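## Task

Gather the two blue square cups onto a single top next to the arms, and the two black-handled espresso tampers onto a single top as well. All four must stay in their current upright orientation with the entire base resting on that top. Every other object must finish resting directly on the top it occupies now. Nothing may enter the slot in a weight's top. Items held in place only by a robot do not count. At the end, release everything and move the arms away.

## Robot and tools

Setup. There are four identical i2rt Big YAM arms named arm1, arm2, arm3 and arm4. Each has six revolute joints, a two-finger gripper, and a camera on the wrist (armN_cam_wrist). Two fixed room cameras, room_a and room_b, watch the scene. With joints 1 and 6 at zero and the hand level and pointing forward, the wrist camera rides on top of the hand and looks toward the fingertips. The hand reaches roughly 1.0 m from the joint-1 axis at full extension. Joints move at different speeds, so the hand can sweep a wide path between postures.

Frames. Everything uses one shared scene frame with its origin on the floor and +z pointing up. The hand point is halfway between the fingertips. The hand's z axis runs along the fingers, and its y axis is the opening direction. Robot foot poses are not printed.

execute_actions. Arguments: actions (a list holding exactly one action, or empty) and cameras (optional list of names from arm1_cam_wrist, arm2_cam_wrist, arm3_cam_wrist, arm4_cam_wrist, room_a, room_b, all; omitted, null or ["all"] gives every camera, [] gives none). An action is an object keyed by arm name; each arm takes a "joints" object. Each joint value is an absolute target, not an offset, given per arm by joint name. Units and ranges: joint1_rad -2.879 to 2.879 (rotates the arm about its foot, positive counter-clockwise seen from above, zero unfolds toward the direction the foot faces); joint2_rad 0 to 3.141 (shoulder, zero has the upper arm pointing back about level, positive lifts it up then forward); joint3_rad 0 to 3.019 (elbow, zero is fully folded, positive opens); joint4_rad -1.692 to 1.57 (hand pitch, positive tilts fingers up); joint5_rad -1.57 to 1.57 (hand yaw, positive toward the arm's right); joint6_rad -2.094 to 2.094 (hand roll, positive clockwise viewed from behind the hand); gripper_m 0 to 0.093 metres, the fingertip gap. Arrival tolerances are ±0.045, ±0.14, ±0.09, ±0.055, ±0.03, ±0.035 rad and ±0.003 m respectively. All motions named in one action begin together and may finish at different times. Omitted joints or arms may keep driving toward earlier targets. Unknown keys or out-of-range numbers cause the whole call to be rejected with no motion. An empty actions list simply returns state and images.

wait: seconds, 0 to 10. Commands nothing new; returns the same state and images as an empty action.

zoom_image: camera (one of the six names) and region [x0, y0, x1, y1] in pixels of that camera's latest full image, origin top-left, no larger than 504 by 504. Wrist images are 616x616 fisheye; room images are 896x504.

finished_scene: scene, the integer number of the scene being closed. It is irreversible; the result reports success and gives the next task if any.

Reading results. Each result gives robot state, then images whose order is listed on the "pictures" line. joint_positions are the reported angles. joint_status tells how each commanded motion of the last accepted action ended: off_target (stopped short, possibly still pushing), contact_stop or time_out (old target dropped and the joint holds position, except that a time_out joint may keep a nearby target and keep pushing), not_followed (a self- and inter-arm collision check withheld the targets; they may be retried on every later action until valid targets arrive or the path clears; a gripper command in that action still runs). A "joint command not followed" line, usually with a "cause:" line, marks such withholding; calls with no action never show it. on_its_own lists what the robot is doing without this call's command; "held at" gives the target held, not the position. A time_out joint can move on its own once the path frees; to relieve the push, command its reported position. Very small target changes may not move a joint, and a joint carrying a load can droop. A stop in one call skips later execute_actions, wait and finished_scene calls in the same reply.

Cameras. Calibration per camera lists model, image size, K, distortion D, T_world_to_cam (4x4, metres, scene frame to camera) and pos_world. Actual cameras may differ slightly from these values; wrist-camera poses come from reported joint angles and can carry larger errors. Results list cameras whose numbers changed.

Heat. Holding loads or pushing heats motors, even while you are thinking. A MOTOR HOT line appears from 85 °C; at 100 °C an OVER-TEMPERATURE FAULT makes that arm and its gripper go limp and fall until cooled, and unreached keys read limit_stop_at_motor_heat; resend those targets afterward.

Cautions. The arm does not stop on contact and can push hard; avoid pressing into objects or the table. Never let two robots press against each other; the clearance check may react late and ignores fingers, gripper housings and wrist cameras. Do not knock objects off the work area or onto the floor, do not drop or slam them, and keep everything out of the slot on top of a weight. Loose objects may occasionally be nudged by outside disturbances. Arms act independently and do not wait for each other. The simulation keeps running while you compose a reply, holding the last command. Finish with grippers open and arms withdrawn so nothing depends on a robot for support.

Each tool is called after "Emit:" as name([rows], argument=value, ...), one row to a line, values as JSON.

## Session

Emit:
execute_actions([
  {"arm1":{"joints":{"joint1_rad":1.2,"joint2_rad":1.6,"joint3_rad":1.5,"joint4_rad":-1.4,"joint5_rad":0,"joint6_rad":0}},"arm2":{"joints":{"joint1_rad":-1.7,"joint2_rad":1.6,"joint3_rad":1.5,"joint4_rad":-1.4,"joint5_rad":0,"joint6_rad":0}},"arm3":{"joints":{"joint1_rad":-1.9,"joint2_rad":1.6,"joint3_rad":1.5,"joint4_rad":-1.4,"joint5_rad":0,"joint6_rad":0}},"arm4":{"joints":{"joint1_rad":1.5,"joint2_rad":1.6,"joint3_rad":1.5,"joint4_rad":-1.4,"joint5_rad":0,"joint6_rad":0}}},
])

Scene clock: 2.53 s.
arm1.joint_positions: joint1_rad=+1.204 joint2_rad=+1.608 joint3_rad=+1.489 joint4_rad=-1.385 joint5_rad=+0.000 joint6_rad=-0.016 gripper_m=+0.094
arm1.joint_status: all done
arm1.hand: x=-2.0158 y=+0.5180 z=+1.0419 quat_wxyz=(+0.000, +0.999, +0.002, -0.036) (m; scene frame)
arm2.joint_positions: joint1_rad=-1.707 joint2_rad=+1.590 joint3_rad=+1.479 joint4_rad=-1.391 joint5_rad=-0.001 joint6_rad=-0.011 gripper_m=+0.095
arm2.joint_status: all done
arm2.hand: x=-0.0357 y=+1.1139 z=+0.9893 quat_wxyz=(-0.033, +0.558, -0.829, -0.026) (m; scene frame)
arm3.joint_positions: joint1_rad=-1.907 joint2_rad=+1.626 joint3_rad=+1.485 joint4_rad=-1.384 joint5_rad=+0.000 joint6_rad=+0.008 gripper_m=+0.094
arm3.joint_status: all done
arm3.hand: x=-0.0744 y=-1.0663 z=+0.9648 quat_wxyz=(-0.008, -0.883, -0.468, +0.019) (m; scene frame)
arm4.joint_positions: joint1_rad=+1.500 joint2_rad=+1.603 joint3_rad=+1.501 joint4_rad=-1.397 joint5_rad=-0.001 joint6_rad=+0.007 gripper_m=+0.094
arm4.joint_status: all done
arm4.hand: x=+2.0123 y=-0.3625 z=+1.0123 quat_wxyz=(-0.037, +0.158, -0.987, -0.003) (m; scene frame)
pictures: arm1_cam_wrist, arm2_cam_wrist, arm3_cam_wrist, arm4_cam_wrist, room_a, room_b
camera_calibration (this result's frames):
arm1_cam_wrist: T_world_to_cam=[[-0.00860098, 0.999961, 0.00211208, -0.538631], [0.853372, 0.00623912, 0.521266, 1.17923], [0.521232, 0.00628578, -0.853392, 2.06087], [0, 0, 0, 1]] pos_world=[-2.08515, 0.518298, 1.14517]
arm2_cam_wrist: T_world_to_cam=[[0.925048, -0.379783, -0.00710957, 0.466625], [-0.321258, -0.79221, 0.518841, 0.361133], [-0.202679, -0.477669, -0.854841, 1.49451], [0, 0, 0, 1]] pos_world=[-0.0127273, 1.17719, 1.09352]
arm3_cam_wrist: T_world_to_cam=[[-0.822605, 0.568136, 0.0232697, 0.520641], [0.487876, 0.684194, 0.542085, 0.246988], [0.292057, 0.457274, -0.840002, 1.43917], [0, 0, 0, 1]] pos_world=[-0.112537, -1.12288, 1.0629]
arm4_cam_wrist: T_world_to_cam=[[0.303621, -0.952789, 0.0028704, -0.958137], [-0.821084, -0.260121, 0.508093, 1.05391], [-0.483358, -0.156625, -0.861297, 1.91288], [0, 0, 0, 1]] pos_world=[2.08087, -0.339154, 1.11483]
Images, in order (width x height): arm1_cam_wrist 616x616, arm2_cam_wrist 616x616, arm3_cam_wrist 616x616, arm4_cam_wrist 616x616, room_a 896x504, room_b 896x504.

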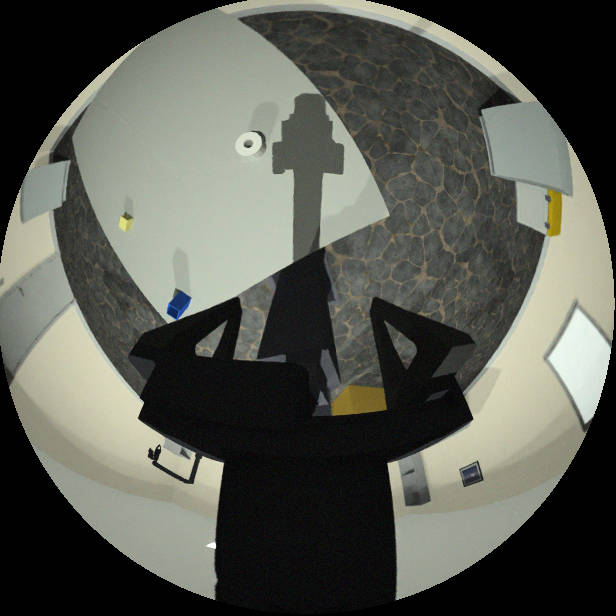

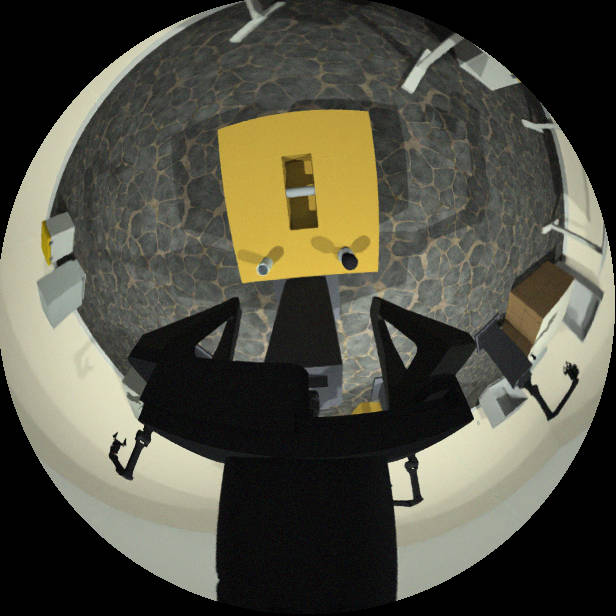

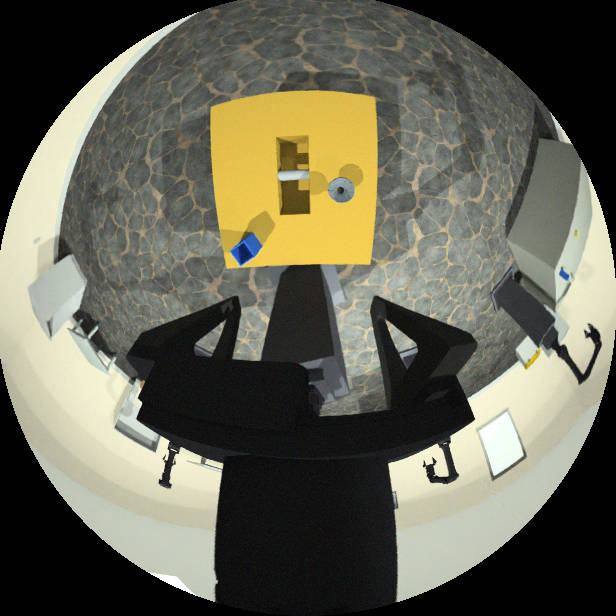

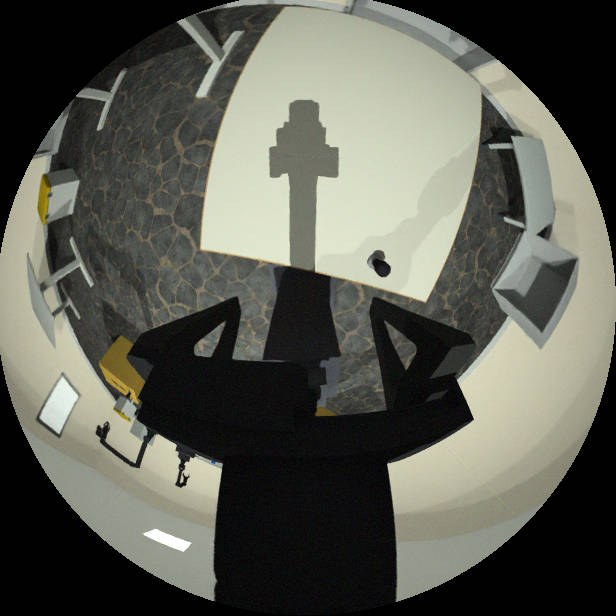

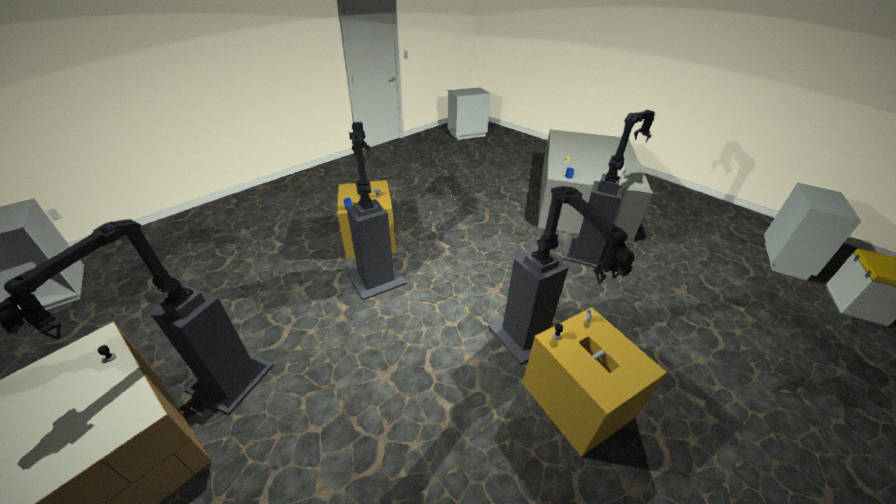

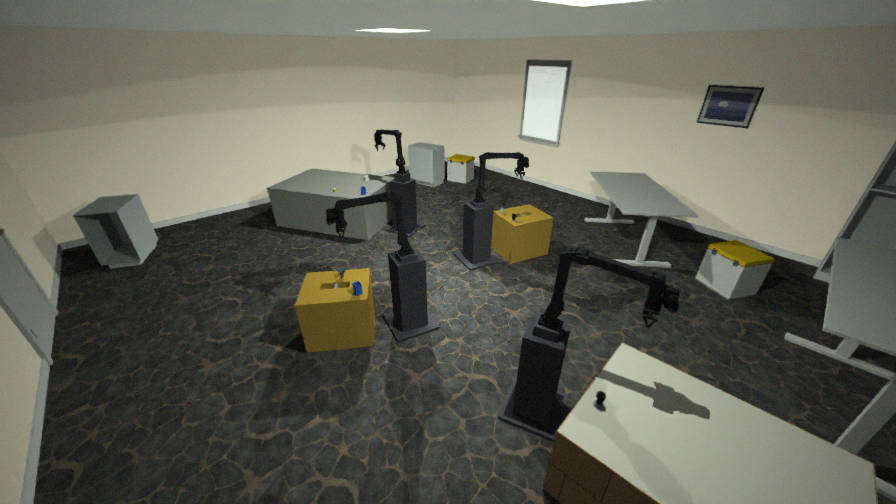

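Emit:
execute_actions([
  {"arm3":{"joints":{"joint1_rad":-1.595,"joint2_rad":1.77,"joint3_rad":1.06,"joint4_rad":-0.85}},"arm2":{"joints":{"joint1_rad":2.13,"joint2_rad":1.92,"joint3_rad":0.985,"joint4_rad":0.965}},"arm1":{"joints":{"joint1_rad":-1.815,"joint2_rad":1.733,"joint3_rad":1.78,"joint4_rad":-1.59,"joint6_rad":1.57,"gripper_m":0.07}},"arm4":{"joints":{"joint1_rad":-1.847,"joint2_rad":1.8,"joint3_rad":1.93,"joint4_rad":-1.66,"joint6_rad":1.57,"gripper_m":0.07}}},
], cameras=["arm3_cam_wrist"])

Scene clock: 6.57 s.
arm1.joint_positions: joint1_rad=-1.823 joint2_rad=+1.725 joint3_rad=+1.752 joint4_rad=-1.576 joint5_rad=+0.000 joint6_rad=+1.553 gripper_m=+0.070
arm1.joint_status: all done
arm1.hand: x=-0.9846 y=+0.5657 z=+1.0780 quat_wxyz=(-0.005, -0.663, -0.748, -0.005) (m; scene frame)
arm2.joint_positions: joint1_rad=+2.136 joint2_rad=+1.947 joint3_rad=+0.980 joint4_rad=+0.946 joint5_rad=-0.001 joint6_rad=-0.009 gripper_m=+0.095
arm2.joint_status: all done
arm2.hand: x=-0.0200 y=+0.0047 z=+0.8902 quat_wxyz=(+0.560, +0.424, +0.581, -0.411) (m; scene frame)
arm3.joint_positions: joint1_rad=-1.596 joint2_rad=+1.791 joint3_rad=+1.056 joint4_rad=-0.867 joint5_rad=-0.001 joint6_rad=+0.008 gripper_m=+0.094
arm3.joint_status: all done
arm3.hand: x=+0.0812 y=-1.0786 z=+0.7424 quat_wxyz=(+0.012, -0.800, -0.600, -0.014) (m; scene frame)
arm4.joint_positions: joint1_rad=-1.852 joint2_rad=+1.818 joint3_rad=+1.888 joint4_rad=-1.651 joint5_rad=+0.001 joint6_rad=+1.561 gripper_m=+0.070
arm4.joint_status: all done
arm4.hand: x=+0.9834 y=-0.5842 z=+1.0481 quat_wxyz=(+0.003, -0.749, +0.662, -0.007) (m; scene frame)
pictures: arm3_cam_wrist
camera_calibration (this result's frames):
arm3_cam_wrist: T_world_to_cam=[[-0.957663, 0.287081, 0.0215775, 0.369826], [0.24092, 0.758129, 0.605969, 0.352475], [0.157604, 0.585512, -0.795196, 1.32848], [0, 0, 0, 1]] pos_world=[0.0598766, -1.15124, 0.834836]
Images, in order (width x height): arm3_cam_wrist 616x616.

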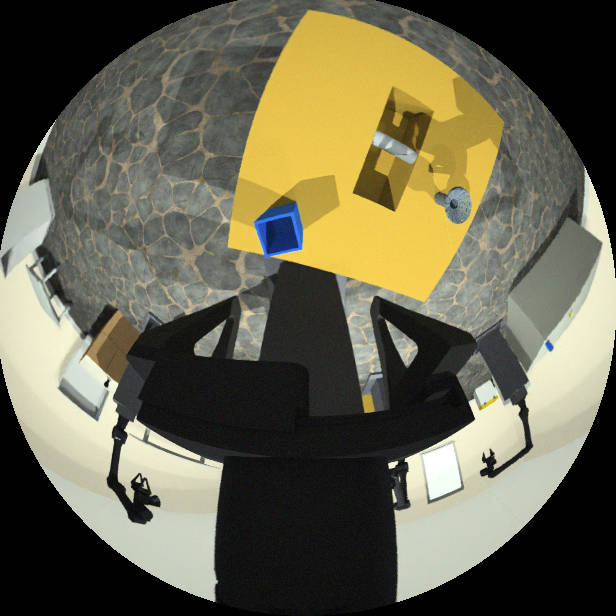

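Emit:
execute_actions([
  {"arm3":{"joints":{"joint1_rad":-1.525,"joint2_rad":1.915,"joint3_rad":0.98,"joint4_rad":-0.61,"joint6_rad":-0.16}}},
], cameras=["arm3_cam_wrist","room_b"])

Emit:
zoom_image(camera="room_b", region=[310, 230, 400, 310])

Scene clock: 9.63 s.
arm1.joint_positions: joint1_rad=-1.823 joint2_rad=+1.725 joint3_rad=+1.752 joint4_rad=-1.576 joint5_rad=+0.000 joint6_rad=+1.553 gripper_m=+0.070
arm1.joint_status: not commanded
arm1.hand: x=-0.9846 y=+0.5657 z=+1.0780 quat_wxyz=(-0.005, -0.663, -0.748, -0.005) (m; scene frame)
arm2.joint_positions: joint1_rad=+2.136 joint2_rad=+1.947 joint3_rad=+0.980 joint4_rad=+0.946 joint5_rad=-0.001 joint6_rad=-0.009 gripper_m=+0.095
arm2.joint_status: not commanded
arm2.hand: x=-0.0200 y=+0.0047 z=+0.8902 quat_wxyz=(+0.560, +0.424, +0.581, -0.411) (m; scene frame)
arm3.joint_positions: joint1_rad=-1.518 joint2_rad=+1.931 joint3_rad=+0.976 joint4_rad=-0.627 joint5_rad=-0.001 joint6_rad=-0.148 gripper_m=+0.094
arm3.joint_status: all done
arm3.hand: x=+0.1169 y=-1.0766 z=+0.6623 quat_wxyz=(+0.005, -0.724, -0.689, -0.007) (m; scene frame)
arm4.joint_positions: joint1_rad=-1.852 joint2_rad=+1.818 joint3_rad=+1.888 joint4_rad=-1.651 joint5_rad=+0.001 joint6_rad=+1.561 gripper_m=+0.070
arm4.joint_status: not commanded
arm4.hand: x=+0.9834 y=-0.5842 z=+1.0481 quat_wxyz=(+0.003, -0.749, +0.662, -0.007) (m; scene frame)
pictures: arm3_cam_wrist, room_b
camera_calibration (this result's frames):
arm3_cam_wrist: T_world_to_cam=[[-0.998189, 0.0573884, 0.0180187, 0.164954], [0.05695, 0.80526, 0.59018, 0.473601], [0.0193597, 0.590138, -0.807071, 1.287], [0, 0, 0, 1]] pos_world=[0.112768, -1.15034, 0.756214]
Images, in order (width x height): arm3_cam_wrist 616x616, room_b 896x504.

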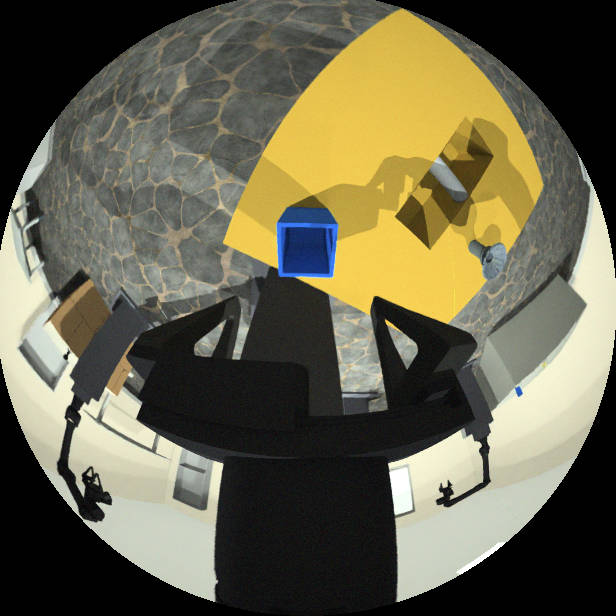

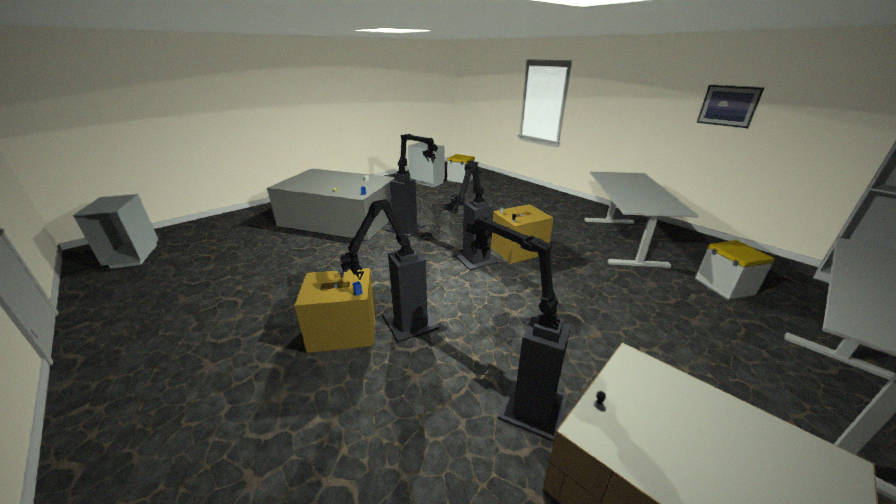

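Region (310, 230, 400, 310) of room_b's 896x504 image, scaled by 5.600, with more detail than that image has.

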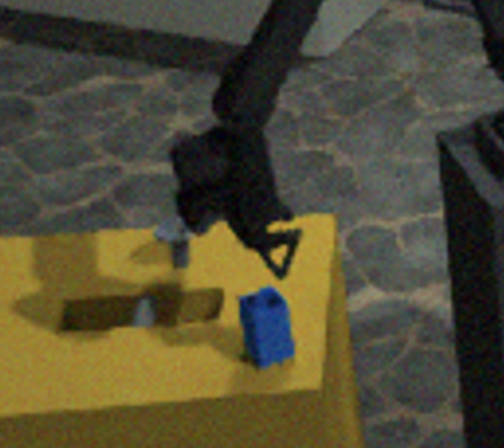

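Emit:
execute_actions([
  {"arm3":{"joints":{"joint2_rad":2.21,"joint3_rad":1.075,"joint4_rad":-0.37}}},
], cameras=["arm3_cam_wrist","room_b"])

Emit:
zoom_image(camera="room_b", region=[310, 230, 400, 310])

Scene clock: 11.30 s.
arm1.joint_positions: joint1_rad=-1.823 joint2_rad=+1.725 joint3_rad=+1.752 joint4_rad=-1.576 joint5_rad=+0.000 joint6_rad=+1.553 gripper_m=+0.070
arm1.joint_status: not commanded
arm1.hand: x=-0.9846 y=+0.5657 z=+1.0780 quat_wxyz=(-0.005, -0.663, -0.748, -0.005) (m; scene frame)
arm2.joint_positions: joint1_rad=+2.136 joint2_rad=+1.947 joint3_rad=+0.980 joint4_rad=+0.946 joint5_rad=-0.001 joint6_rad=-0.009 gripper_m=+0.095
arm2.joint_status: not commanded
arm2.hand: x=-0.0200 y=+0.0047 z=+0.8902 quat_wxyz=(+0.560, +0.424, +0.581, -0.411) (m; scene frame)
arm3.joint_positions: joint1_rad=-1.518 joint2_rad=+2.230 joint3_rad=+1.068 joint4_rad=-0.388 joint5_rad=-0.001 joint6_rad=-0.149 gripper_m=+0.094
arm3.joint_status: all done
arm3.hand: x=+0.1114 y=-1.1028 z=+0.5506 quat_wxyz=(-0.004, -0.724, -0.690, +0.006) (m; scene frame)
arm4.joint_positions: joint1_rad=-1.852 joint2_rad=+1.818 joint3_rad=+1.888 joint4_rad=-1.651 joint5_rad=+0.001 joint6_rad=+1.561 gripper_m=+0.070
arm4.joint_status: not commanded
arm4.hand: x=+0.9834 y=-0.5842 z=+1.0481 quat_wxyz=(+0.003, -0.749, +0.662, -0.007) (m; scene frame)
pictures: arm3_cam_wrist, room_b
camera_calibration (this result's frames):
arm3_cam_wrist: T_world_to_cam=[[-0.99811, 0.0572035, 0.0224482, 0.160401], [0.0598779, 0.823234, 0.564536, 0.594493], [0.0138133, 0.564813, -0.825103, 1.19501], [0, 0, 0, 1]] pos_world=[0.107993, -1.17354, 0.646796]
Images, in order (width x height): arm3_cam_wrist 616x616, room_b 896x504.

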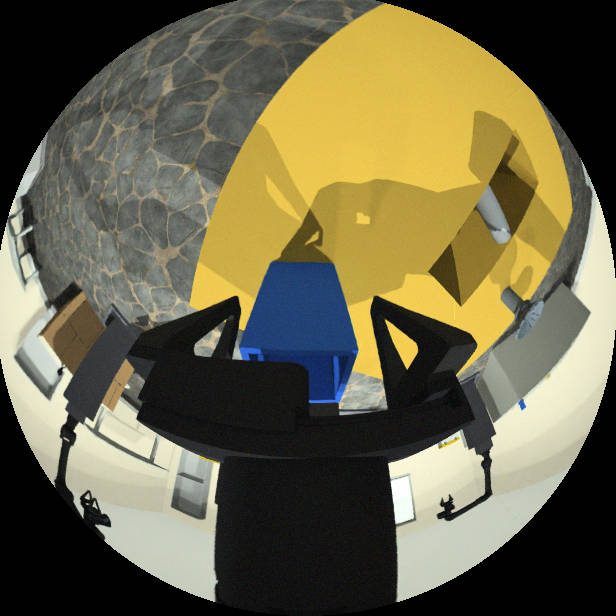

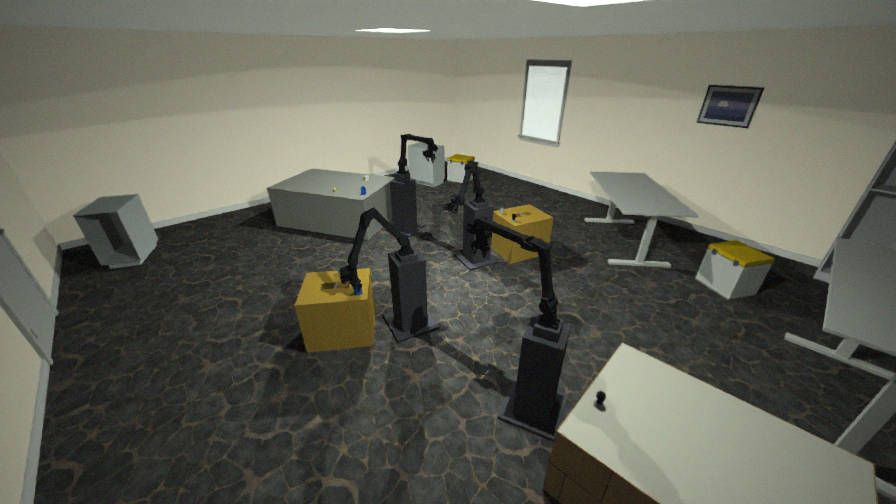

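Region (310, 230, 400, 310) of room_b's 896x504 image, scaled by 5.600, with more detail than that image has.

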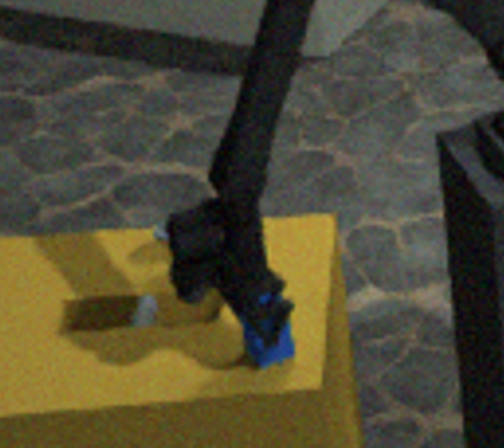

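Emit:
execute_actions([
  {"arm3":{"joints":{"joint2_rad":2.165,"joint3_rad":1.02,"joint4_rad":-0.43}}},
], cameras=["arm3_cam_wrist"])

Scene clock: 12.40 s.
arm1.joint_positions: joint1_rad=-1.823 joint2_rad=+1.725 joint3_rad=+1.752 joint4_rad=-1.576 joint5_rad=+0.000 joint6_rad=+1.553 gripper_m=+0.070
arm1.joint_status: not commanded
arm1.hand: x=-0.9846 y=+0.5657 z=+1.0780 quat_wxyz=(-0.005, -0.663, -0.748, -0.005) (m; scene frame)
arm2.joint_positions: joint1_rad=+2.136 joint2_rad=+1.947 joint3_rad=+0.980 joint4_rad=+0.946 joint5_rad=-0.001 joint6_rad=-0.009 gripper_m=+0.095
arm2.joint_status: not commanded
arm2.hand: x=-0.0200 y=+0.0047 z=+0.8902 quat_wxyz=(+0.560, +0.424, +0.581, -0.411) (m; scene frame)
arm3.joint_positions: joint1_rad=-1.518 joint2_rad=+2.186 joint3_rad=+1.023 joint4_rad=-0.415 joint5_rad=-0.001 joint6_rad=-0.149 gripper_m=+0.094
arm3.joint_status: all done
arm3.hand: x=+0.1152 y=-1.0841 z=+0.5627 quat_wxyz=(+0.004, -0.724, -0.690, -0.006) (m; scene frame)
arm4.joint_positions: joint1_rad=-1.852 joint2_rad=+1.818 joint3_rad=+1.888 joint4_rad=-1.651 joint5_rad=+0.001 joint6_rad=+1.561 gripper_m=+0.070
arm4.joint_status: not commanded
arm4.hand: x=+0.9834 y=-0.5842 z=+1.0481 quat_wxyz=(+0.003, -0.749, +0.662, -0.007) (m; scene frame)
pictures: arm3_cam_wrist
camera_calibration (this result's frames):
arm3_cam_wrist: T_world_to_cam=[[-0.998222, 0.0566765, 0.0184344, 0.164518], [0.056677, 0.807067, 0.587733, 0.541818], [0.0184328, 0.587733, -0.808845, 1.20958], [0, 0, 0, 1]] pos_world=[0.11122, -1.15752, 0.656889]
Images, in order (width x height): arm3_cam_wrist 616x616.

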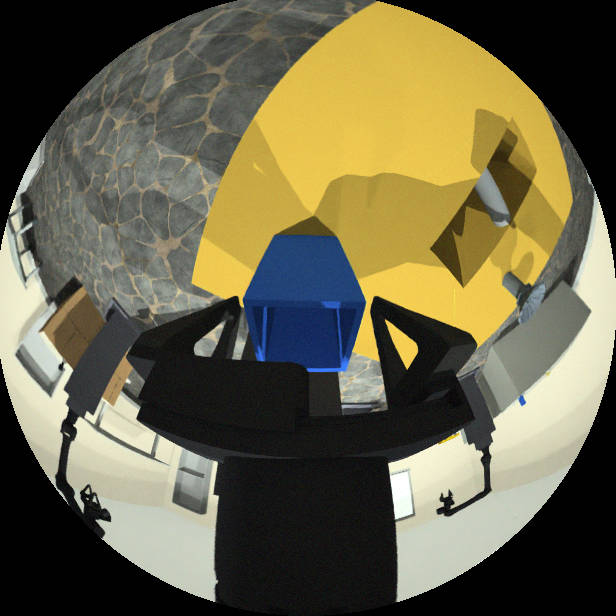

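Emit:
execute_actions([
  {"arm3":{"joints":{"gripper_m":0}}},
], cameras=[])

Emit:
execute_actions([
  {"arm3":{"joints":{"joint2_rad":1.8,"joint3_rad":1.08,"joint4_rad":-0.85}}},
], cameras=[])

Emit:
execute_actions([
  {"arm3":{"joints":{"joint1_rad":2.15,"joint2_rad":1.97,"joint3_rad":2.03,"joint4_rad":-1.62,"joint6_rad":1.57}}},
], cameras=["arm2_cam_wrist"])

Scene clock: 14.40 s.
arm1.joint_positions: joint1_rad=-1.823 joint2_rad=+1.725 joint3_rad=+1.752 joint4_rad=-1.576 joint5_rad=+0.000 joint6_rad=+1.553 gripper_m=+0.070
arm1.joint_status: not commanded
arm1.hand: x=-0.9846 y=+0.5657 z=+1.0780 quat_wxyz=(-0.005, -0.663, -0.748, -0.005) (m; scene frame)
arm2.joint_positions: joint1_rad=+2.136 joint2_rad=+1.947 joint3_rad=+0.980 joint4_rad=+0.946 joint5_rad=-0.001 joint6_rad=-0.009 gripper_m=+0.095
arm2.joint_status: not commanded
arm2.hand: x=-0.0200 y=+0.0047 z=+0.8902 quat_wxyz=(+0.560, +0.424, +0.581, -0.411) (m; scene frame)
arm3.joint_positions: joint1_rad=-1.518 joint2_rad=+2.186 joint3_rad=+1.023 joint4_rad=-0.415 joint5_rad=-0.001 joint6_rad=-0.149 gripper_m=+0.053
arm3.joint_status: gripper_m off_target (ended at +0.053, target +0.000)
arm3.hand: x=+0.1151 y=-1.0841 z=+0.5627 quat_wxyz=(+0.005, -0.724, -0.690, -0.006) (m; scene frame)
arm4.joint_positions: joint1_rad=-1.852 joint2_rad=+1.818 joint3_rad=+1.888 joint4_rad=-1.651 joint5_rad=+0.001 joint6_rad=+1.561 gripper_m=+0.070
arm4.joint_status: not commanded
arm4.hand: x=+0.9834 y=-0.5842 z=+1.0481 quat_wxyz=(+0.003, -0.749, +0.662, -0.007) (m; scene frame)
pictures: none
No camera images: the call's "cameras" was empty. Leave "cameras" out to get every camera's image.

Scene clock: 15.63 s.
arm1.joint_positions: joint1_rad=-1.823 joint2_rad=+1.725 joint3_rad=+1.752 joint4_rad=-1.576 joint5_rad=+0.000 joint6_rad=+1.553 gripper_m=+0.070
arm1.joint_status: not commanded
arm1.hand: x=-0.9846 y=+0.5657 z=+1.0780 quat_wxyz=(-0.005, -0.663, -0.748, -0.005) (m; scene frame)
arm2.joint_positions: joint1_rad=+2.136 joint2_rad=+1.947 joint3_rad=+0.980 joint4_rad=+0.946 joint5_rad=-0.001 joint6_rad=-0.009 gripper_m=+0.095
arm2.joint_status: not commanded
arm2.hand: x=-0.0200 y=+0.0047 z=+0.8902 quat_wxyz=(+0.560, +0.424, +0.581, -0.411) (m; scene frame)
arm3.joint_positions: joint1_rad=-1.518 joint2_rad=+1.794 joint3_rad=+1.058 joint4_rad=-0.834 joint5_rad=-0.001 joint6_rad=-0.149 gripper_m=+0.053
arm3.joint_status: all done
arm3.hand: x=+0.1132 y=-1.0950 z=+0.7414 quat_wxyz=(+0.002, -0.724, -0.690, -0.002) (m; scene frame)
arm4.joint_positions: joint1_rad=-1.852 joint2_rad=+1.818 joint3_rad=+1.888 joint4_rad=-1.651 joint5_rad=+0.001 joint6_rad=+1.561 gripper_m=+0.070
arm4.joint_status: not commanded
arm4.hand: x=+0.9834 y=-0.5842 z=+1.0481 quat_wxyz=(+0.003, -0.749, +0.662, -0.007) (m; scene frame)
pictures: none
No camera images: the call's "cameras" was empty. Leave "cameras" out to get every camera's image.

Scene clock: 20.67 s.
arm1.joint_positions: joint1_rad=-1.823 joint2_rad=+1.725 joint3_rad=+1.752 joint4_rad=-1.576 joint5_rad=+0.000 joint6_rad=+1.553 gripper_m=+0.070
arm1.joint_status: not commanded
arm1.hand: x=-0.9846 y=+0.5657 z=+1.0780 quat_wxyz=(-0.005, -0.663, -0.748, -0.005) (m; scene frame)
arm2.joint_positions: joint1_rad=+2.136 joint2_rad=+1.947 joint3_rad=+0.980 joint4_rad=+0.946 joint5_rad=-0.001 joint6_rad=-0.009 gripper_m=+0.095
arm2.joint_status: not commanded
arm2.hand: x=-0.0200 y=+0.0047 z=+0.8902 quat_wxyz=(+0.560, +0.424, +0.581, -0.411) (m; scene frame)
arm3.joint_positions: joint1_rad=+0.329 joint2_rad=+2.001 joint3_rad=+1.986 joint4_rad=-1.589 joint5_rad=-0.001 joint6_rad=+1.362 gripper_m=+0.053
arm3.joint_status: joint1_rad time_out (moved +1.846 of +3.668); joint6_rad time_out (moved +1.511 of +1.719); the others done
arm3.on_its_own: joint1_rad is held at +0.331, not at your +2.150, since a time_out; joint6_rad is held at +1.374, not at your +1.570, since a time_out
arm3.hand: x=+0.8164 y=-0.6028 z=+0.9569 quat_wxyz=(+0.015, -0.599, -0.801, +0.008) (m; scene frame)
arm4.joint_positions: joint1_rad=-1.852 joint2_rad=+1.818 joint3_rad=+1.888 joint4_rad=-1.651 joint5_rad=+0.001 joint6_rad=+1.561 gripper_m=+0.070
arm4.joint_status: not commanded
arm4.hand: x=+0.9834 y=-0.5842 z=+1.0481 quat_wxyz=(+0.003, -0.749, +0.662, -0.007) (m; scene frame)
pictures: arm2_cam_wrist
joint command not followed: on one or more control steps a check withheld the commanded joint targets of the arm3 arm, and it was not sent them on those steps.
cause: the commanded joint targets would bring a part of the robot too close to another arm (this arm's wrist (the part past joint 4) and the other arm's wrist (the part past joint 4)); next, command targets that bring no part of the robot closer to that arm.
camera_calibration (this result's frames):
arm2_cam_wrist: T_world_to_cam=[[-0.953099, -0.302655, -0.00143234, -0.0128052], [-0.185405, 0.58759, -0.787631, 0.698106], [0.239222, -0.750425, -0.616146, 0.680795], [0, 0, 0, 1]] pos_world=[-0.0456339, 0.0968098, 0.9693]
Images, in order (width x height): arm2_cam_wrist 616x616.

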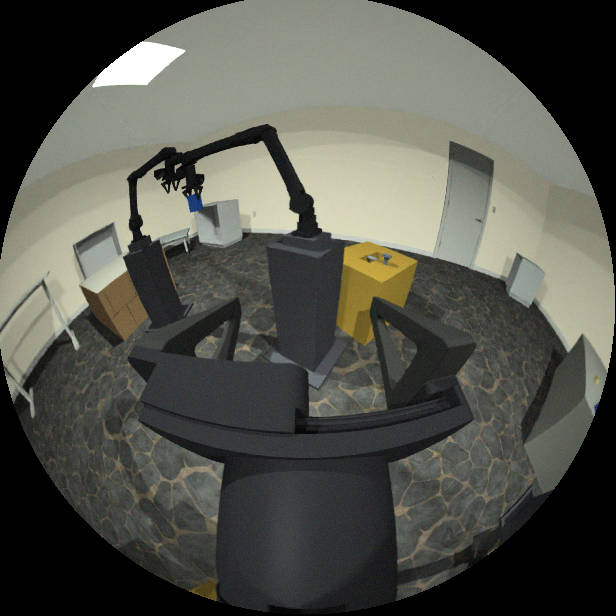

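Emit:
execute_actions([
  {"arm4":{"joints":{"joint1_rad":-1.2}}},
], cameras=[])

Emit:
execute_actions([
  {"arm3":{"joints":{"joint1_rad":2.15,"joint6_rad":1.57}}},
], cameras=["arm2_cam_wrist"])

Scene clock: 22.47 s.
arm1.joint_positions: joint1_rad=-1.823 joint2_rad=+1.725 joint3_rad=+1.752 joint4_rad=-1.576 joint5_rad=+0.000 joint6_rad=+1.553 gripper_m=+0.070
arm1.joint_status: not commanded
arm1.hand: x=-0.9846 y=+0.5657 z=+1.0780 quat_wxyz=(-0.005, -0.663, -0.748, -0.005) (m; scene frame)
arm2.joint_positions: joint1_rad=+2.136 joint2_rad=+1.947 joint3_rad=+0.980 joint4_rad=+0.946 joint5_rad=-0.001 joint6_rad=-0.009 gripper_m=+0.095
arm2.joint_status: not commanded
arm2.hand: x=-0.0200 y=+0.0047 z=+0.8902 quat_wxyz=(+0.560, +0.424, +0.581, -0.411) (m; scene frame)
arm3.joint_positions: joint1_rad=+0.329 joint2_rad=+2.001 joint3_rad=+1.986 joint4_rad=-1.589 joint5_rad=-0.001 joint6_rad=+1.362 gripper_m=+0.053
arm3.joint_status: not commanded
arm3.on_its_own: joint1_rad is held at +0.331, not at your +2.150, since a time_out; joint6_rad is held at +1.374, not at your +1.570, since a time_out
arm3.hand: x=+0.8164 y=-0.6028 z=+0.9569 quat_wxyz=(+0.015, -0.599, -0.801, +0.008) (m; scene frame)
arm4.joint_positions: joint1_rad=-1.188 joint2_rad=+1.818 joint3_rad=+1.888 joint4_rad=-1.651 joint5_rad=-0.002 joint6_rad=+1.562 gripper_m=+0.070
arm4.joint_status: all done
arm4.hand: x=+1.1405 y=-0.9133 z=+1.0513 quat_wxyz=(+0.002, -0.924, +0.382, -0.007) (m; scene frame)
pictures: none
No camera images: the call's "cameras" was empty. Leave "cameras" out to get every camera's image.

Scene clock: 24.70 s.
arm1.joint_positions: joint1_rad=-1.823 joint2_rad=+1.725 joint3_rad=+1.752 joint4_rad=-1.576 joint5_rad=+0.000 joint6_rad=+1.553 gripper_m=+0.070
arm1.joint_status: not commanded
arm1.hand: x=-0.9846 y=+0.5657 z=+1.0780 quat_wxyz=(-0.005, -0.663, -0.748, -0.005) (m; scene frame)
arm2.joint_positions: joint1_rad=+2.136 joint2_rad=+1.947 joint3_rad=+0.980 joint4_rad=+0.946 joint5_rad=-0.001 joint6_rad=-0.009 gripper_m=+0.095
arm2.joint_status: not commanded
arm2.hand: x=-0.0200 y=+0.0047 z=+0.8902 quat_wxyz=(+0.560, +0.424, +0.581, -0.411) (m; scene frame)
arm3.joint_positions: joint1_rad=+2.152 joint2_rad=+2.001 joint3_rad=+1.986 joint4_rad=-1.589 joint5_rad=-0.002 joint6_rad=+1.558 gripper_m=+0.053
arm3.joint_status: all done
arm3.hand: x=+0.0036 y=-0.0684 z=+0.9607 quat_wxyz=(-0.002, +0.171, -0.985, +0.013) (m; scene frame)
arm4.joint_positions: joint1_rad=-1.188 joint2_rad=+1.818 joint3_rad=+1.888 joint4_rad=-1.651 joint5_rad=-0.002 joint6_rad=+1.562 gripper_m=+0.070
arm4.joint_status: not commanded
arm4.hand: x=+1.1405 y=-0.9133 z=+1.0513 quat_wxyz=(+0.002, -0.924, +0.382, -0.007) (m; scene frame)
pictures: arm2_cam_wrist
camera_calibration (this result's frames):
arm2_cam_wrist: T_world_to_cam=[[-0.953099, -0.302655, -0.00143234, -0.0128052], [-0.185405, 0.58759, -0.787631, 0.698106], [0.239222, -0.750425, -0.616146, 0.680795], [0, 0, 0, 1]] pos_world=[-0.0456339, 0.0968098, 0.9693]
Images, in order (width x height): arm2_cam_wrist 616x616.

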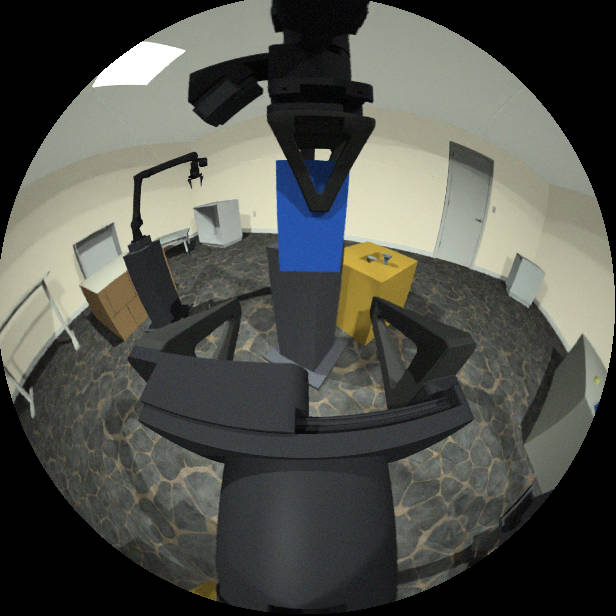

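Emit:
execute_actions([
  {"arm2":{"joints":{"joint2_rad":2.065,"joint3_rad":1.31,"joint4_rad":0.78}}},
], cameras=["arm2_cam_wrist","arm3_cam_wrist"])

Emit:
execute_actions([
  {"arm2":{"joints":{"gripper_m":0}},"arm1":{"joints":{"gripper_m":0.078}}},
], cameras=[])

Scene clock: 26.43 s.
arm1.joint_positions: joint1_rad=-1.823 joint2_rad=+1.725 joint3_rad=+1.752 joint4_rad=-1.576 joint5_rad=+0.000 joint6_rad=+1.553 gripper_m=+0.070
arm1.joint_status: not commanded
arm1.hand: x=-0.9846 y=+0.5657 z=+1.0780 quat_wxyz=(-0.005, -0.663, -0.748, -0.005) (m; scene frame)
arm2.joint_positions: joint1_rad=+2.136 joint2_rad=+2.055 joint3_rad=+1.281 joint4_rad=+0.787 joint5_rad=-0.001 joint6_rad=-0.009 gripper_m=+0.095
arm2.joint_status: all done
arm2.hand: x=+0.0072 y=-0.0821 z=+0.9208 quat_wxyz=(+0.569, +0.417, +0.571, -0.419) (m; scene frame)
arm3.joint_positions: joint1_rad=+2.152 joint2_rad=+2.001 joint3_rad=+1.986 joint4_rad=-1.589 joint5_rad=-0.002 joint6_rad=+1.558 gripper_m=+0.053
arm3.joint_status: not commanded
arm3.hand: x=+0.0036 y=-0.0684 z=+0.9607 quat_wxyz=(-0.002, +0.171, -0.985, +0.013) (m; scene frame)
arm4.joint_positions: joint1_rad=-1.188 joint2_rad=+1.818 joint3_rad=+1.888 joint4_rad=-1.651 joint5_rad=-0.002 joint6_rad=+1.562 gripper_m=+0.070
arm4.joint_status: not commanded
arm4.hand: x=+1.1405 y=-0.9133 z=+1.0513 quat_wxyz=(+0.002, -0.924, +0.382, -0.007) (m; scene frame)
pictures: arm2_cam_wrist, arm3_cam_wrist
camera_calibration (this result's frames):
arm2_cam_wrist: T_world_to_cam=[[-0.95314, -0.302526, -0.00135797, -0.0131928], [-0.177253, 0.562079, -0.807867, 0.794751], [0.245164, -0.76977, -0.589363, 0.601711], [0, 0, 0, 1]] pos_world=[-0.019221, 0.0124752, 0.996662]
arm3_cam_wrist: T_world_to_cam=[[0.328647, -0.943295, 0.0467475, -0.112147], [-0.780537, -0.243407, 0.575774, -0.562865], [-0.531746, -0.225715, -0.816271, 0.890055], [0, 0, 0, 1]] pos_world=[0.0708035, -0.0418945, 1.05585]
Images, in order (width x height): arm2_cam_wrist 616x616, arm3_cam_wrist 616x616.

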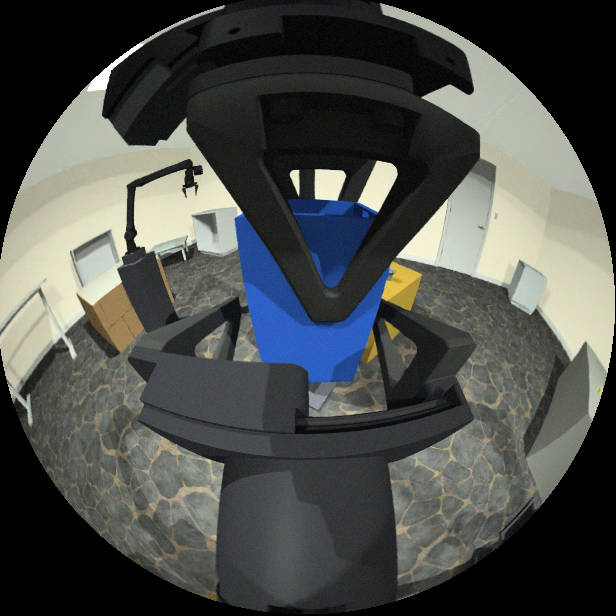

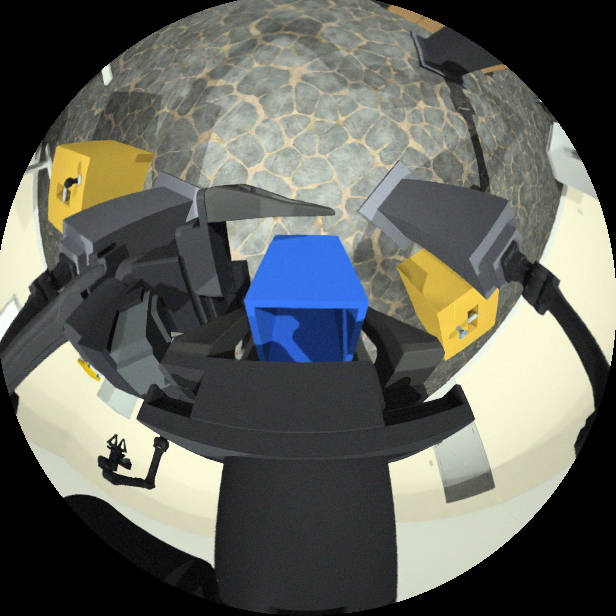

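Scene clock: 27.17 s.
arm1.joint_positions: joint1_rad=-1.823 joint2_rad=+1.725 joint3_rad=+1.752 joint4_rad=-1.576 joint5_rad=+0.000 joint6_rad=+1.553 gripper_m=+0.078
arm1.joint_status: all done
arm1.hand: x=-0.9846 y=+0.5657 z=+1.0780 quat_wxyz=(-0.005, -0.663, -0.748, -0.005) (m; scene frame)
arm2.joint_positions: joint1_rad=+2.135 joint2_rad=+2.055 joint3_rad=+1.281 joint4_rad=+0.786 joint5_rad=+0.003 joint6_rad=-0.008 gripper_m=+0.053
arm2.joint_status: gripper_m off_target (ended at +0.053, target +0.000)
arm2.hand: x=+0.0057 y=-0.0826 z=+0.9206 quat_wxyz=(+0.568, +0.419, +0.570, -0.420) (m; scene frame)
arm3.joint_positions: joint1_rad=+2.151 joint2_rad=+2.001 joint3_rad=+1.986 joint4_rad=-1.589 joint5_rad=+0.002 joint6_rad=+1.558 gripper_m=+0.053
arm3.joint_status: not commanded
arm3.hand: x=+0.0046 y=-0.0680 z=+0.9607 quat_wxyz=(-0.004, +0.170, -0.985, +0.013) (m; scene frame)
arm4.joint_positions: joint1_rad=-1.188 joint2_rad=+1.818 joint3_rad=+1.888 joint4_rad=-1.651 joint5_rad=-0.002 joint6_rad=+1.562 gripper_m=+0.070
arm4.joint_status: not commanded
arm4.hand: x=+1.1405 y=-0.9133 z=+1.0513 quat_wxyz=(+0.002, -0.924, +0.382, -0.007) (m; scene frame)
pictures: none
No camera images: the call's "cameras" was empty. Leave "cameras" out to get every camera's image.

Emit:
execute_actions([
  {"arm3":{"joints":{"gripper_m":0.068}}},
], cameras=[])

Emit:
execute_actions([
  {"arm3":{"joints":{"joint2_rad":1.8}}},
], cameras=[])

Emit:
execute_actions([
  {"arm2":{"joints":{"joint1_rad":0.373}}},
], cameras=[])

Emit:
execute_actions([
  {"arm1":{"joints":{"joint2_rad":1.74,"joint3_rad":1.62,"joint4_rad":-1.42}},"arm3":{"joints":{"joint2_rad":1.92,"joint3_rad":0.985,"joint4_rad":0.965,"joint6_rad":0,"gripper_m":0.093}}},
], cameras=["arm1_cam_wrist","arm2_cam_wrist"])

Scene clock: 28.50 s.
arm1.joint_positions: joint1_rad=-1.823 joint2_rad=+1.725 joint3_rad=+1.752 joint4_rad=-1.576 joint5_rad=+0.000 joint6_rad=+1.553 gripper_m=+0.078
arm1.joint_status: not commanded
arm1.hand: x=-0.9846 y=+0.5657 z=+1.0780 quat_wxyz=(-0.005, -0.663, -0.748, -0.005) (m; scene frame)
arm2.joint_positions: joint1_rad=+2.135 joint2_rad=+2.055 joint3_rad=+1.281 joint4_rad=+0.785 joint5_rad=+0.003 joint6_rad=-0.008 gripper_m=+0.053
arm2.joint_status: not commanded
arm2.hand: x=+0.0057 y=-0.0826 z=+0.9203 quat_wxyz=(+0.568, +0.419, +0.571, -0.419) (m; scene frame)
arm3.joint_positions: joint1_rad=+2.151 joint2_rad=+2.001 joint3_rad=+1.986 joint4_rad=-1.589 joint5_rad=+0.002 joint6_rad=+1.558 gripper_m=+0.068
arm3.joint_status: all done
arm3.hand: x=+0.0046 y=-0.0680 z=+0.9607 quat_wxyz=(-0.004, +0.170, -0.985, +0.013) (m; scene frame)
arm4.joint_positions: joint1_rad=-1.188 joint2_rad=+1.818 joint3_rad=+1.888 joint4_rad=-1.651 joint5_rad=-0.002 joint6_rad=+1.562 gripper_m=+0.070
arm4.joint_status: not commanded
arm4.hand: x=+1.1405 y=-0.9133 z=+1.0513 quat_wxyz=(+0.002, -0.924, +0.382, -0.007) (m; scene frame)
pictures: none
No camera images: the call's "cameras" was empty. Leave "cameras" out to get every camera's image.

Scene clock: 29.80 s.
arm1.joint_positions: joint1_rad=-1.823 joint2_rad=+1.725 joint3_rad=+1.752 joint4_rad=-1.576 joint5_rad=+0.000 joint6_rad=+1.553 gripper_m=+0.078
arm1.joint_status: not commanded
arm1.hand: x=-0.9846 y=+0.5657 z=+1.0780 quat_wxyz=(-0.005, -0.663, -0.748, -0.005) (m; scene frame)
arm2.joint_positions: joint1_rad=+2.135 joint2_rad=+2.055 joint3_rad=+1.281 joint4_rad=+0.785 joint5_rad=+0.003 joint6_rad=-0.008 gripper_m=+0.053
arm2.joint_status: not commanded
arm2.hand: x=+0.0057 y=-0.0826 z=+0.9203 quat_wxyz=(+0.568, +0.419, +0.571, -0.419) (m; scene frame)
arm3.joint_positions: joint1_rad=+2.151 joint2_rad=+1.794 joint3_rad=+1.986 joint4_rad=-1.589 joint5_rad=+0.002 joint6_rad=+1.559 gripper_m=+0.068
arm3.joint_status: all done
arm3.hand: x=+0.0130 y=-0.0932 z=+1.0807 quat_wxyz=(+0.012, +0.169, -0.981, -0.089) (m; scene frame)
arm4.joint_positions: joint1_rad=-1.188 joint2_rad=+1.818 joint3_rad=+1.888 joint4_rad=-1.651 joint5_rad=-0.002 joint6_rad=+1.562 gripper_m=+0.070
arm4.joint_status: not commanded
arm4.hand: x=+1.1405 y=-0.9133 z=+1.0513 quat_wxyz=(+0.002, -0.924, +0.382, -0.007) (m; scene frame)
pictures: none
No camera images: the call's "cameras" was empty. Leave "cameras" out to get every camera's image.

Scene clock: 31.77 s.
arm1.joint_positions: joint1_rad=-1.823 joint2_rad=+1.725 joint3_rad=+1.752 joint4_rad=-1.576 joint5_rad=+0.000 joint6_rad=+1.553 gripper_m=+0.078
arm1.joint_status: not commanded
arm1.hand: x=-0.9846 y=+0.5657 z=+1.0780 quat_wxyz=(-0.005, -0.663, -0.748, -0.005) (m; scene frame)
arm2.joint_positions: joint1_rad=+0.363 joint2_rad=+2.055 joint3_rad=+1.287 joint4_rad=+0.782 joint5_rad=+0.001 joint6_rad=-0.008 gripper_m=+0.053
arm2.joint_status: all done
arm2.hand: x=-1.0010 y=+0.5800 z=+0.9315 quat_wxyz=(+0.028, +0.702, +0.044, -0.710) (m; scene frame)
arm3.joint_positions: joint1_rad=+2.151 joint2_rad=+1.794 joint3_rad=+1.986 joint4_rad=-1.589 joint5_rad=+0.002 joint6_rad=+1.559 gripper_m=+0.068
arm3.joint_status: not commanded
arm3.hand: x=+0.0130 y=-0.0932 z=+1.0807 quat_wxyz=(+0.012, +0.169, -0.981, -0.089) (m; scene frame)
arm4.joint_positions: joint1_rad=-1.188 joint2_rad=+1.818 joint3_rad=+1.888 joint4_rad=-1.651 joint5_rad=-0.002 joint6_rad=+1.562 gripper_m=+0.070
arm4.joint_status: not commanded
arm4.hand: x=+1.1405 y=-0.9133 z=+1.0513 quat_wxyz=(+0.002, -0.924, +0.382, -0.007) (m; scene frame)
pictures: none
No camera images: the call's "cameras" was empty. Leave "cameras" out to get every camera's image.

Scene clock: 34.00 s.
arm1.joint_positions: joint1_rad=-1.823 joint2_rad=+1.723 joint3_rad=+1.614 joint4_rad=-1.435 joint5_rad=+0.000 joint6_rad=+1.553 gripper_m=+0.078
arm1.joint_status: all done
arm1.hand: x=-0.9866 y=+0.5654 z=+1.0264 quat_wxyz=(-0.007, -0.663, -0.748, -0.007) (m; scene frame)
arm2.joint_positions: joint1_rad=+0.363 joint2_rad=+2.055 joint3_rad=+1.287 joint4_rad=+0.782 joint5_rad=+0.001 joint6_rad=-0.008 gripper_m=+0.053
arm2.joint_status: not commanded
arm2.hand: x=-1.0010 y=+0.5800 z=+0.9315 quat_wxyz=(+0.028, +0.702, +0.044, -0.710) (m; scene frame)
arm3.joint_positions: joint1_rad=+2.151 joint2_rad=+1.935 joint3_rad=+0.985 joint4_rad=+0.936 joint5_rad=+0.002 joint6_rad=+0.012 gripper_m=+0.093
arm3.joint_status: all done
arm3.hand: x=-0.0191 y=+0.0016 z=+0.9120 quat_wxyz=(-0.407, +0.575, -0.416, -0.575) (m; scene frame)
arm4.joint_positions: joint1_rad=-1.188 joint2_rad=+1.818 joint3_rad=+1.888 joint4_rad=-1.651 joint5_rad=-0.002 joint6_rad=+1.562 gripper_m=+0.070
arm4.joint_status: not commanded
arm4.hand: x=+1.1405 y=-0.9133 z=+1.0513 quat_wxyz=(+0.002, -0.924, +0.382, -0.007) (m; scene frame)
pictures: arm1_cam_wrist, arm2_cam_wrist
camera_calibration (this result's frames):
arm1_cam_wrist: T_world_to_cam=[[-0.992016, -0.124864, -0.0176677, -0.891092], [-0.111837, 0.806339, 0.580784, -1.15703], [-0.0582731, 0.578123, -0.813866, 0.575202], [0, 0, 0, 1]] pos_world=[-0.979858, 0.489158, 1.12438]
arm2_cam_wrist: T_world_to_cam=[[-0.10257, 0.994555, 0.0184281, -0.693198], [0.575125, 0.0744089, -0.814674, 1.29483], [-0.81161, -0.0729629, -0.579626, -0.106138], [0, 0, 0, 1]] pos_world=[-0.901936, 0.585332, 1.00612]
Images, in order (width x height): arm1_cam_wrist 616x616, arm2_cam_wrist 616x616.

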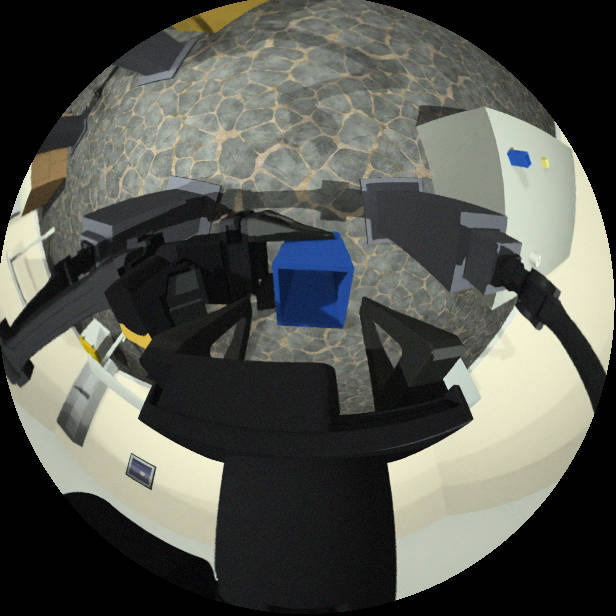

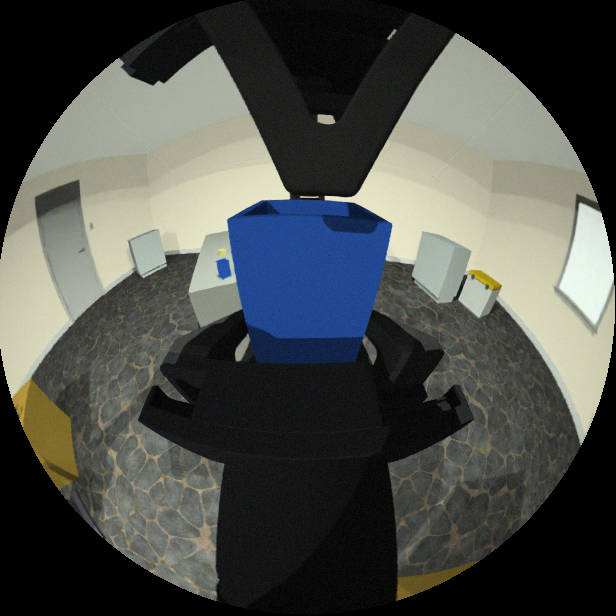

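Emit:
execute_actions([
  {"arm1":{"joints":{"joint3_rad":1.5,"joint4_rad":-1.30}}},
], cameras=["arm1_cam_wrist","arm2_cam_wrist"])

Emit:
execute_actions([
  {"arm1":{"joints":{"gripper_m":0}}},
], cameras=[])

Scene clock: 36.33 s.
arm1.joint_positions: joint1_rad=-1.823 joint2_rad=+1.723 joint3_rad=+1.494 joint4_rad=-1.314 joint5_rad=+0.000 joint6_rad=+1.553 gripper_m=+0.078
arm1.joint_status: all done
arm1.hand: x=-0.9945 y=+0.5646 z=+0.9814 quat_wxyz=(-0.007, -0.663, -0.748, -0.007) (m; scene frame)
arm2.joint_positions: joint1_rad=+0.363 joint2_rad=+2.055 joint3_rad=+1.287 joint4_rad=+0.782 joint5_rad=+0.001 joint6_rad=-0.008 gripper_m=+0.053
arm2.joint_status: not commanded
arm2.hand: x=-1.0010 y=+0.5800 z=+0.9315 quat_wxyz=(+0.028, +0.702, +0.044, -0.710) (m; scene frame)
arm3.joint_positions: joint1_rad=+2.151 joint2_rad=+1.935 joint3_rad=+0.985 joint4_rad=+0.936 joint5_rad=+0.002 joint6_rad=+0.012 gripper_m=+0.093
arm3.joint_status: not commanded
arm3.hand: x=-0.0191 y=+0.0016 z=+0.9120 quat_wxyz=(-0.407, +0.575, -0.416, -0.575) (m; scene frame)
arm4.joint_positions: joint1_rad=-1.188 joint2_rad=+1.818 joint3_rad=+1.888 joint4_rad=-1.651 joint5_rad=-0.002 joint6_rad=+1.562 gripper_m=+0.070
arm4.joint_status: not commanded
arm4.hand: x=+1.1405 y=-0.9133 z=+1.0513 quat_wxyz=(+0.002, -0.924, +0.382, -0.007) (m; scene frame)
pictures: arm1_cam_wrist, arm2_cam_wrist
camera_calibration (this result's frames):
arm1_cam_wrist: T_world_to_cam=[[-0.99201, -0.124864, -0.018049, -0.899417], [-0.112058, 0.806316, 0.580773, -1.13128], [-0.0579645, 0.578155, -0.813865, 0.538884], [0, 0, 0, 1]] pos_world=[-0.987762, 0.488303, 1.07936]
arm2_cam_wrist: T_world_to_cam=[[-0.10257, 0.994555, 0.0184281, -0.693198], [0.575125, 0.0744089, -0.814674, 1.29483], [-0.81161, -0.0729629, -0.579626, -0.106138], [0, 0, 0, 1]] pos_world=[-0.901936, 0.585332, 1.00612]
Images, in order (width x height): arm1_cam_wrist 616x616, arm2_cam_wrist 616x616.

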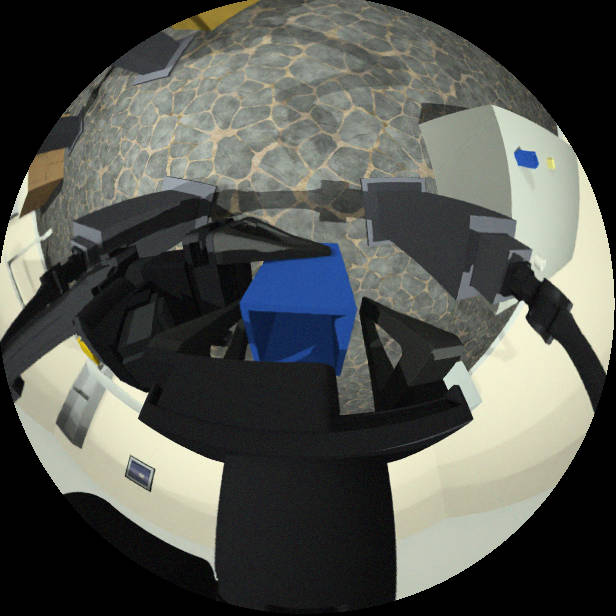

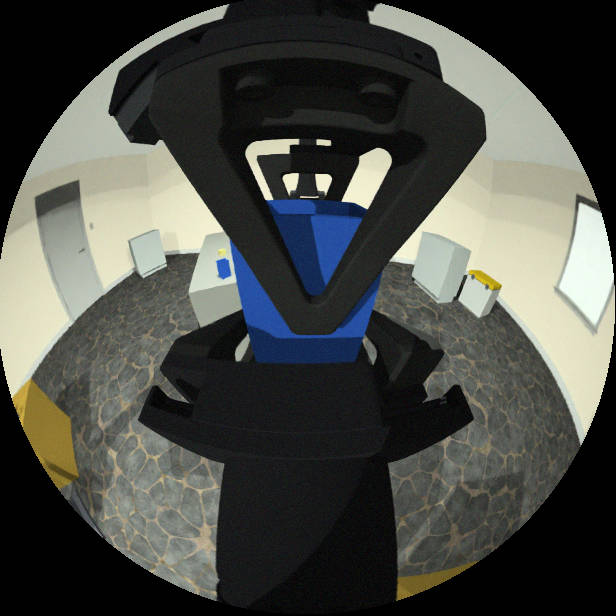

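Scene clock: 37.00 s.
arm1.joint_positions: joint1_rad=-1.823 joint2_rad=+1.723 joint3_rad=+1.494 joint4_rad=-1.307 joint5_rad=+0.000 joint6_rad=+1.558 gripper_m=+0.053
arm1.joint_status: gripper_m off_target (ended at +0.053, target +0.000)
arm1.hand: x=-0.9926 y=+0.5647 z=+0.9814 quat_wxyz=(-0.010, -0.665, -0.746, -0.010) (m; scene frame)
arm2.joint_positions: joint1_rad=+0.363 joint2_rad=+2.055 joint3_rad=+1.287 joint4_rad=+0.777 joint5_rad=+0.000 joint6_rad=-0.005 gripper_m=+0.053
arm2.joint_status: not commanded
arm2.hand: x=-1.0010 y=+0.5799 z=+0.9305 quat_wxyz=(+0.029, +0.703, +0.043, -0.709) (m; scene frame)
arm3.joint_positions: joint1_rad=+2.151 joint2_rad=+1.935 joint3_rad=+0.985 joint4_rad=+0.936 joint5_rad=+0.002 joint6_rad=+0.012 gripper_m=+0.093
arm3.joint_status: not commanded
arm3.hand: x=-0.0191 y=+0.0016 z=+0.9120 quat_wxyz=(-0.407, +0.575, -0.416, -0.575) (m; scene frame)
arm4.joint_positions: joint1_rad=-1.188 joint2_rad=+1.818 joint3_rad=+1.888 joint4_rad=-1.651 joint5_rad=-0.002 joint6_rad=+1.562 gripper_m=+0.070
arm4.joint_status: not commanded
arm4.hand: x=+1.1405 y=-0.9133 z=+1.0513 quat_wxyz=(+0.002, -0.924, +0.382, -0.007) (m; scene frame)
pictures: none
No camera images: the call's "cameras" was empty. Leave "cameras" out to get every camera's image.


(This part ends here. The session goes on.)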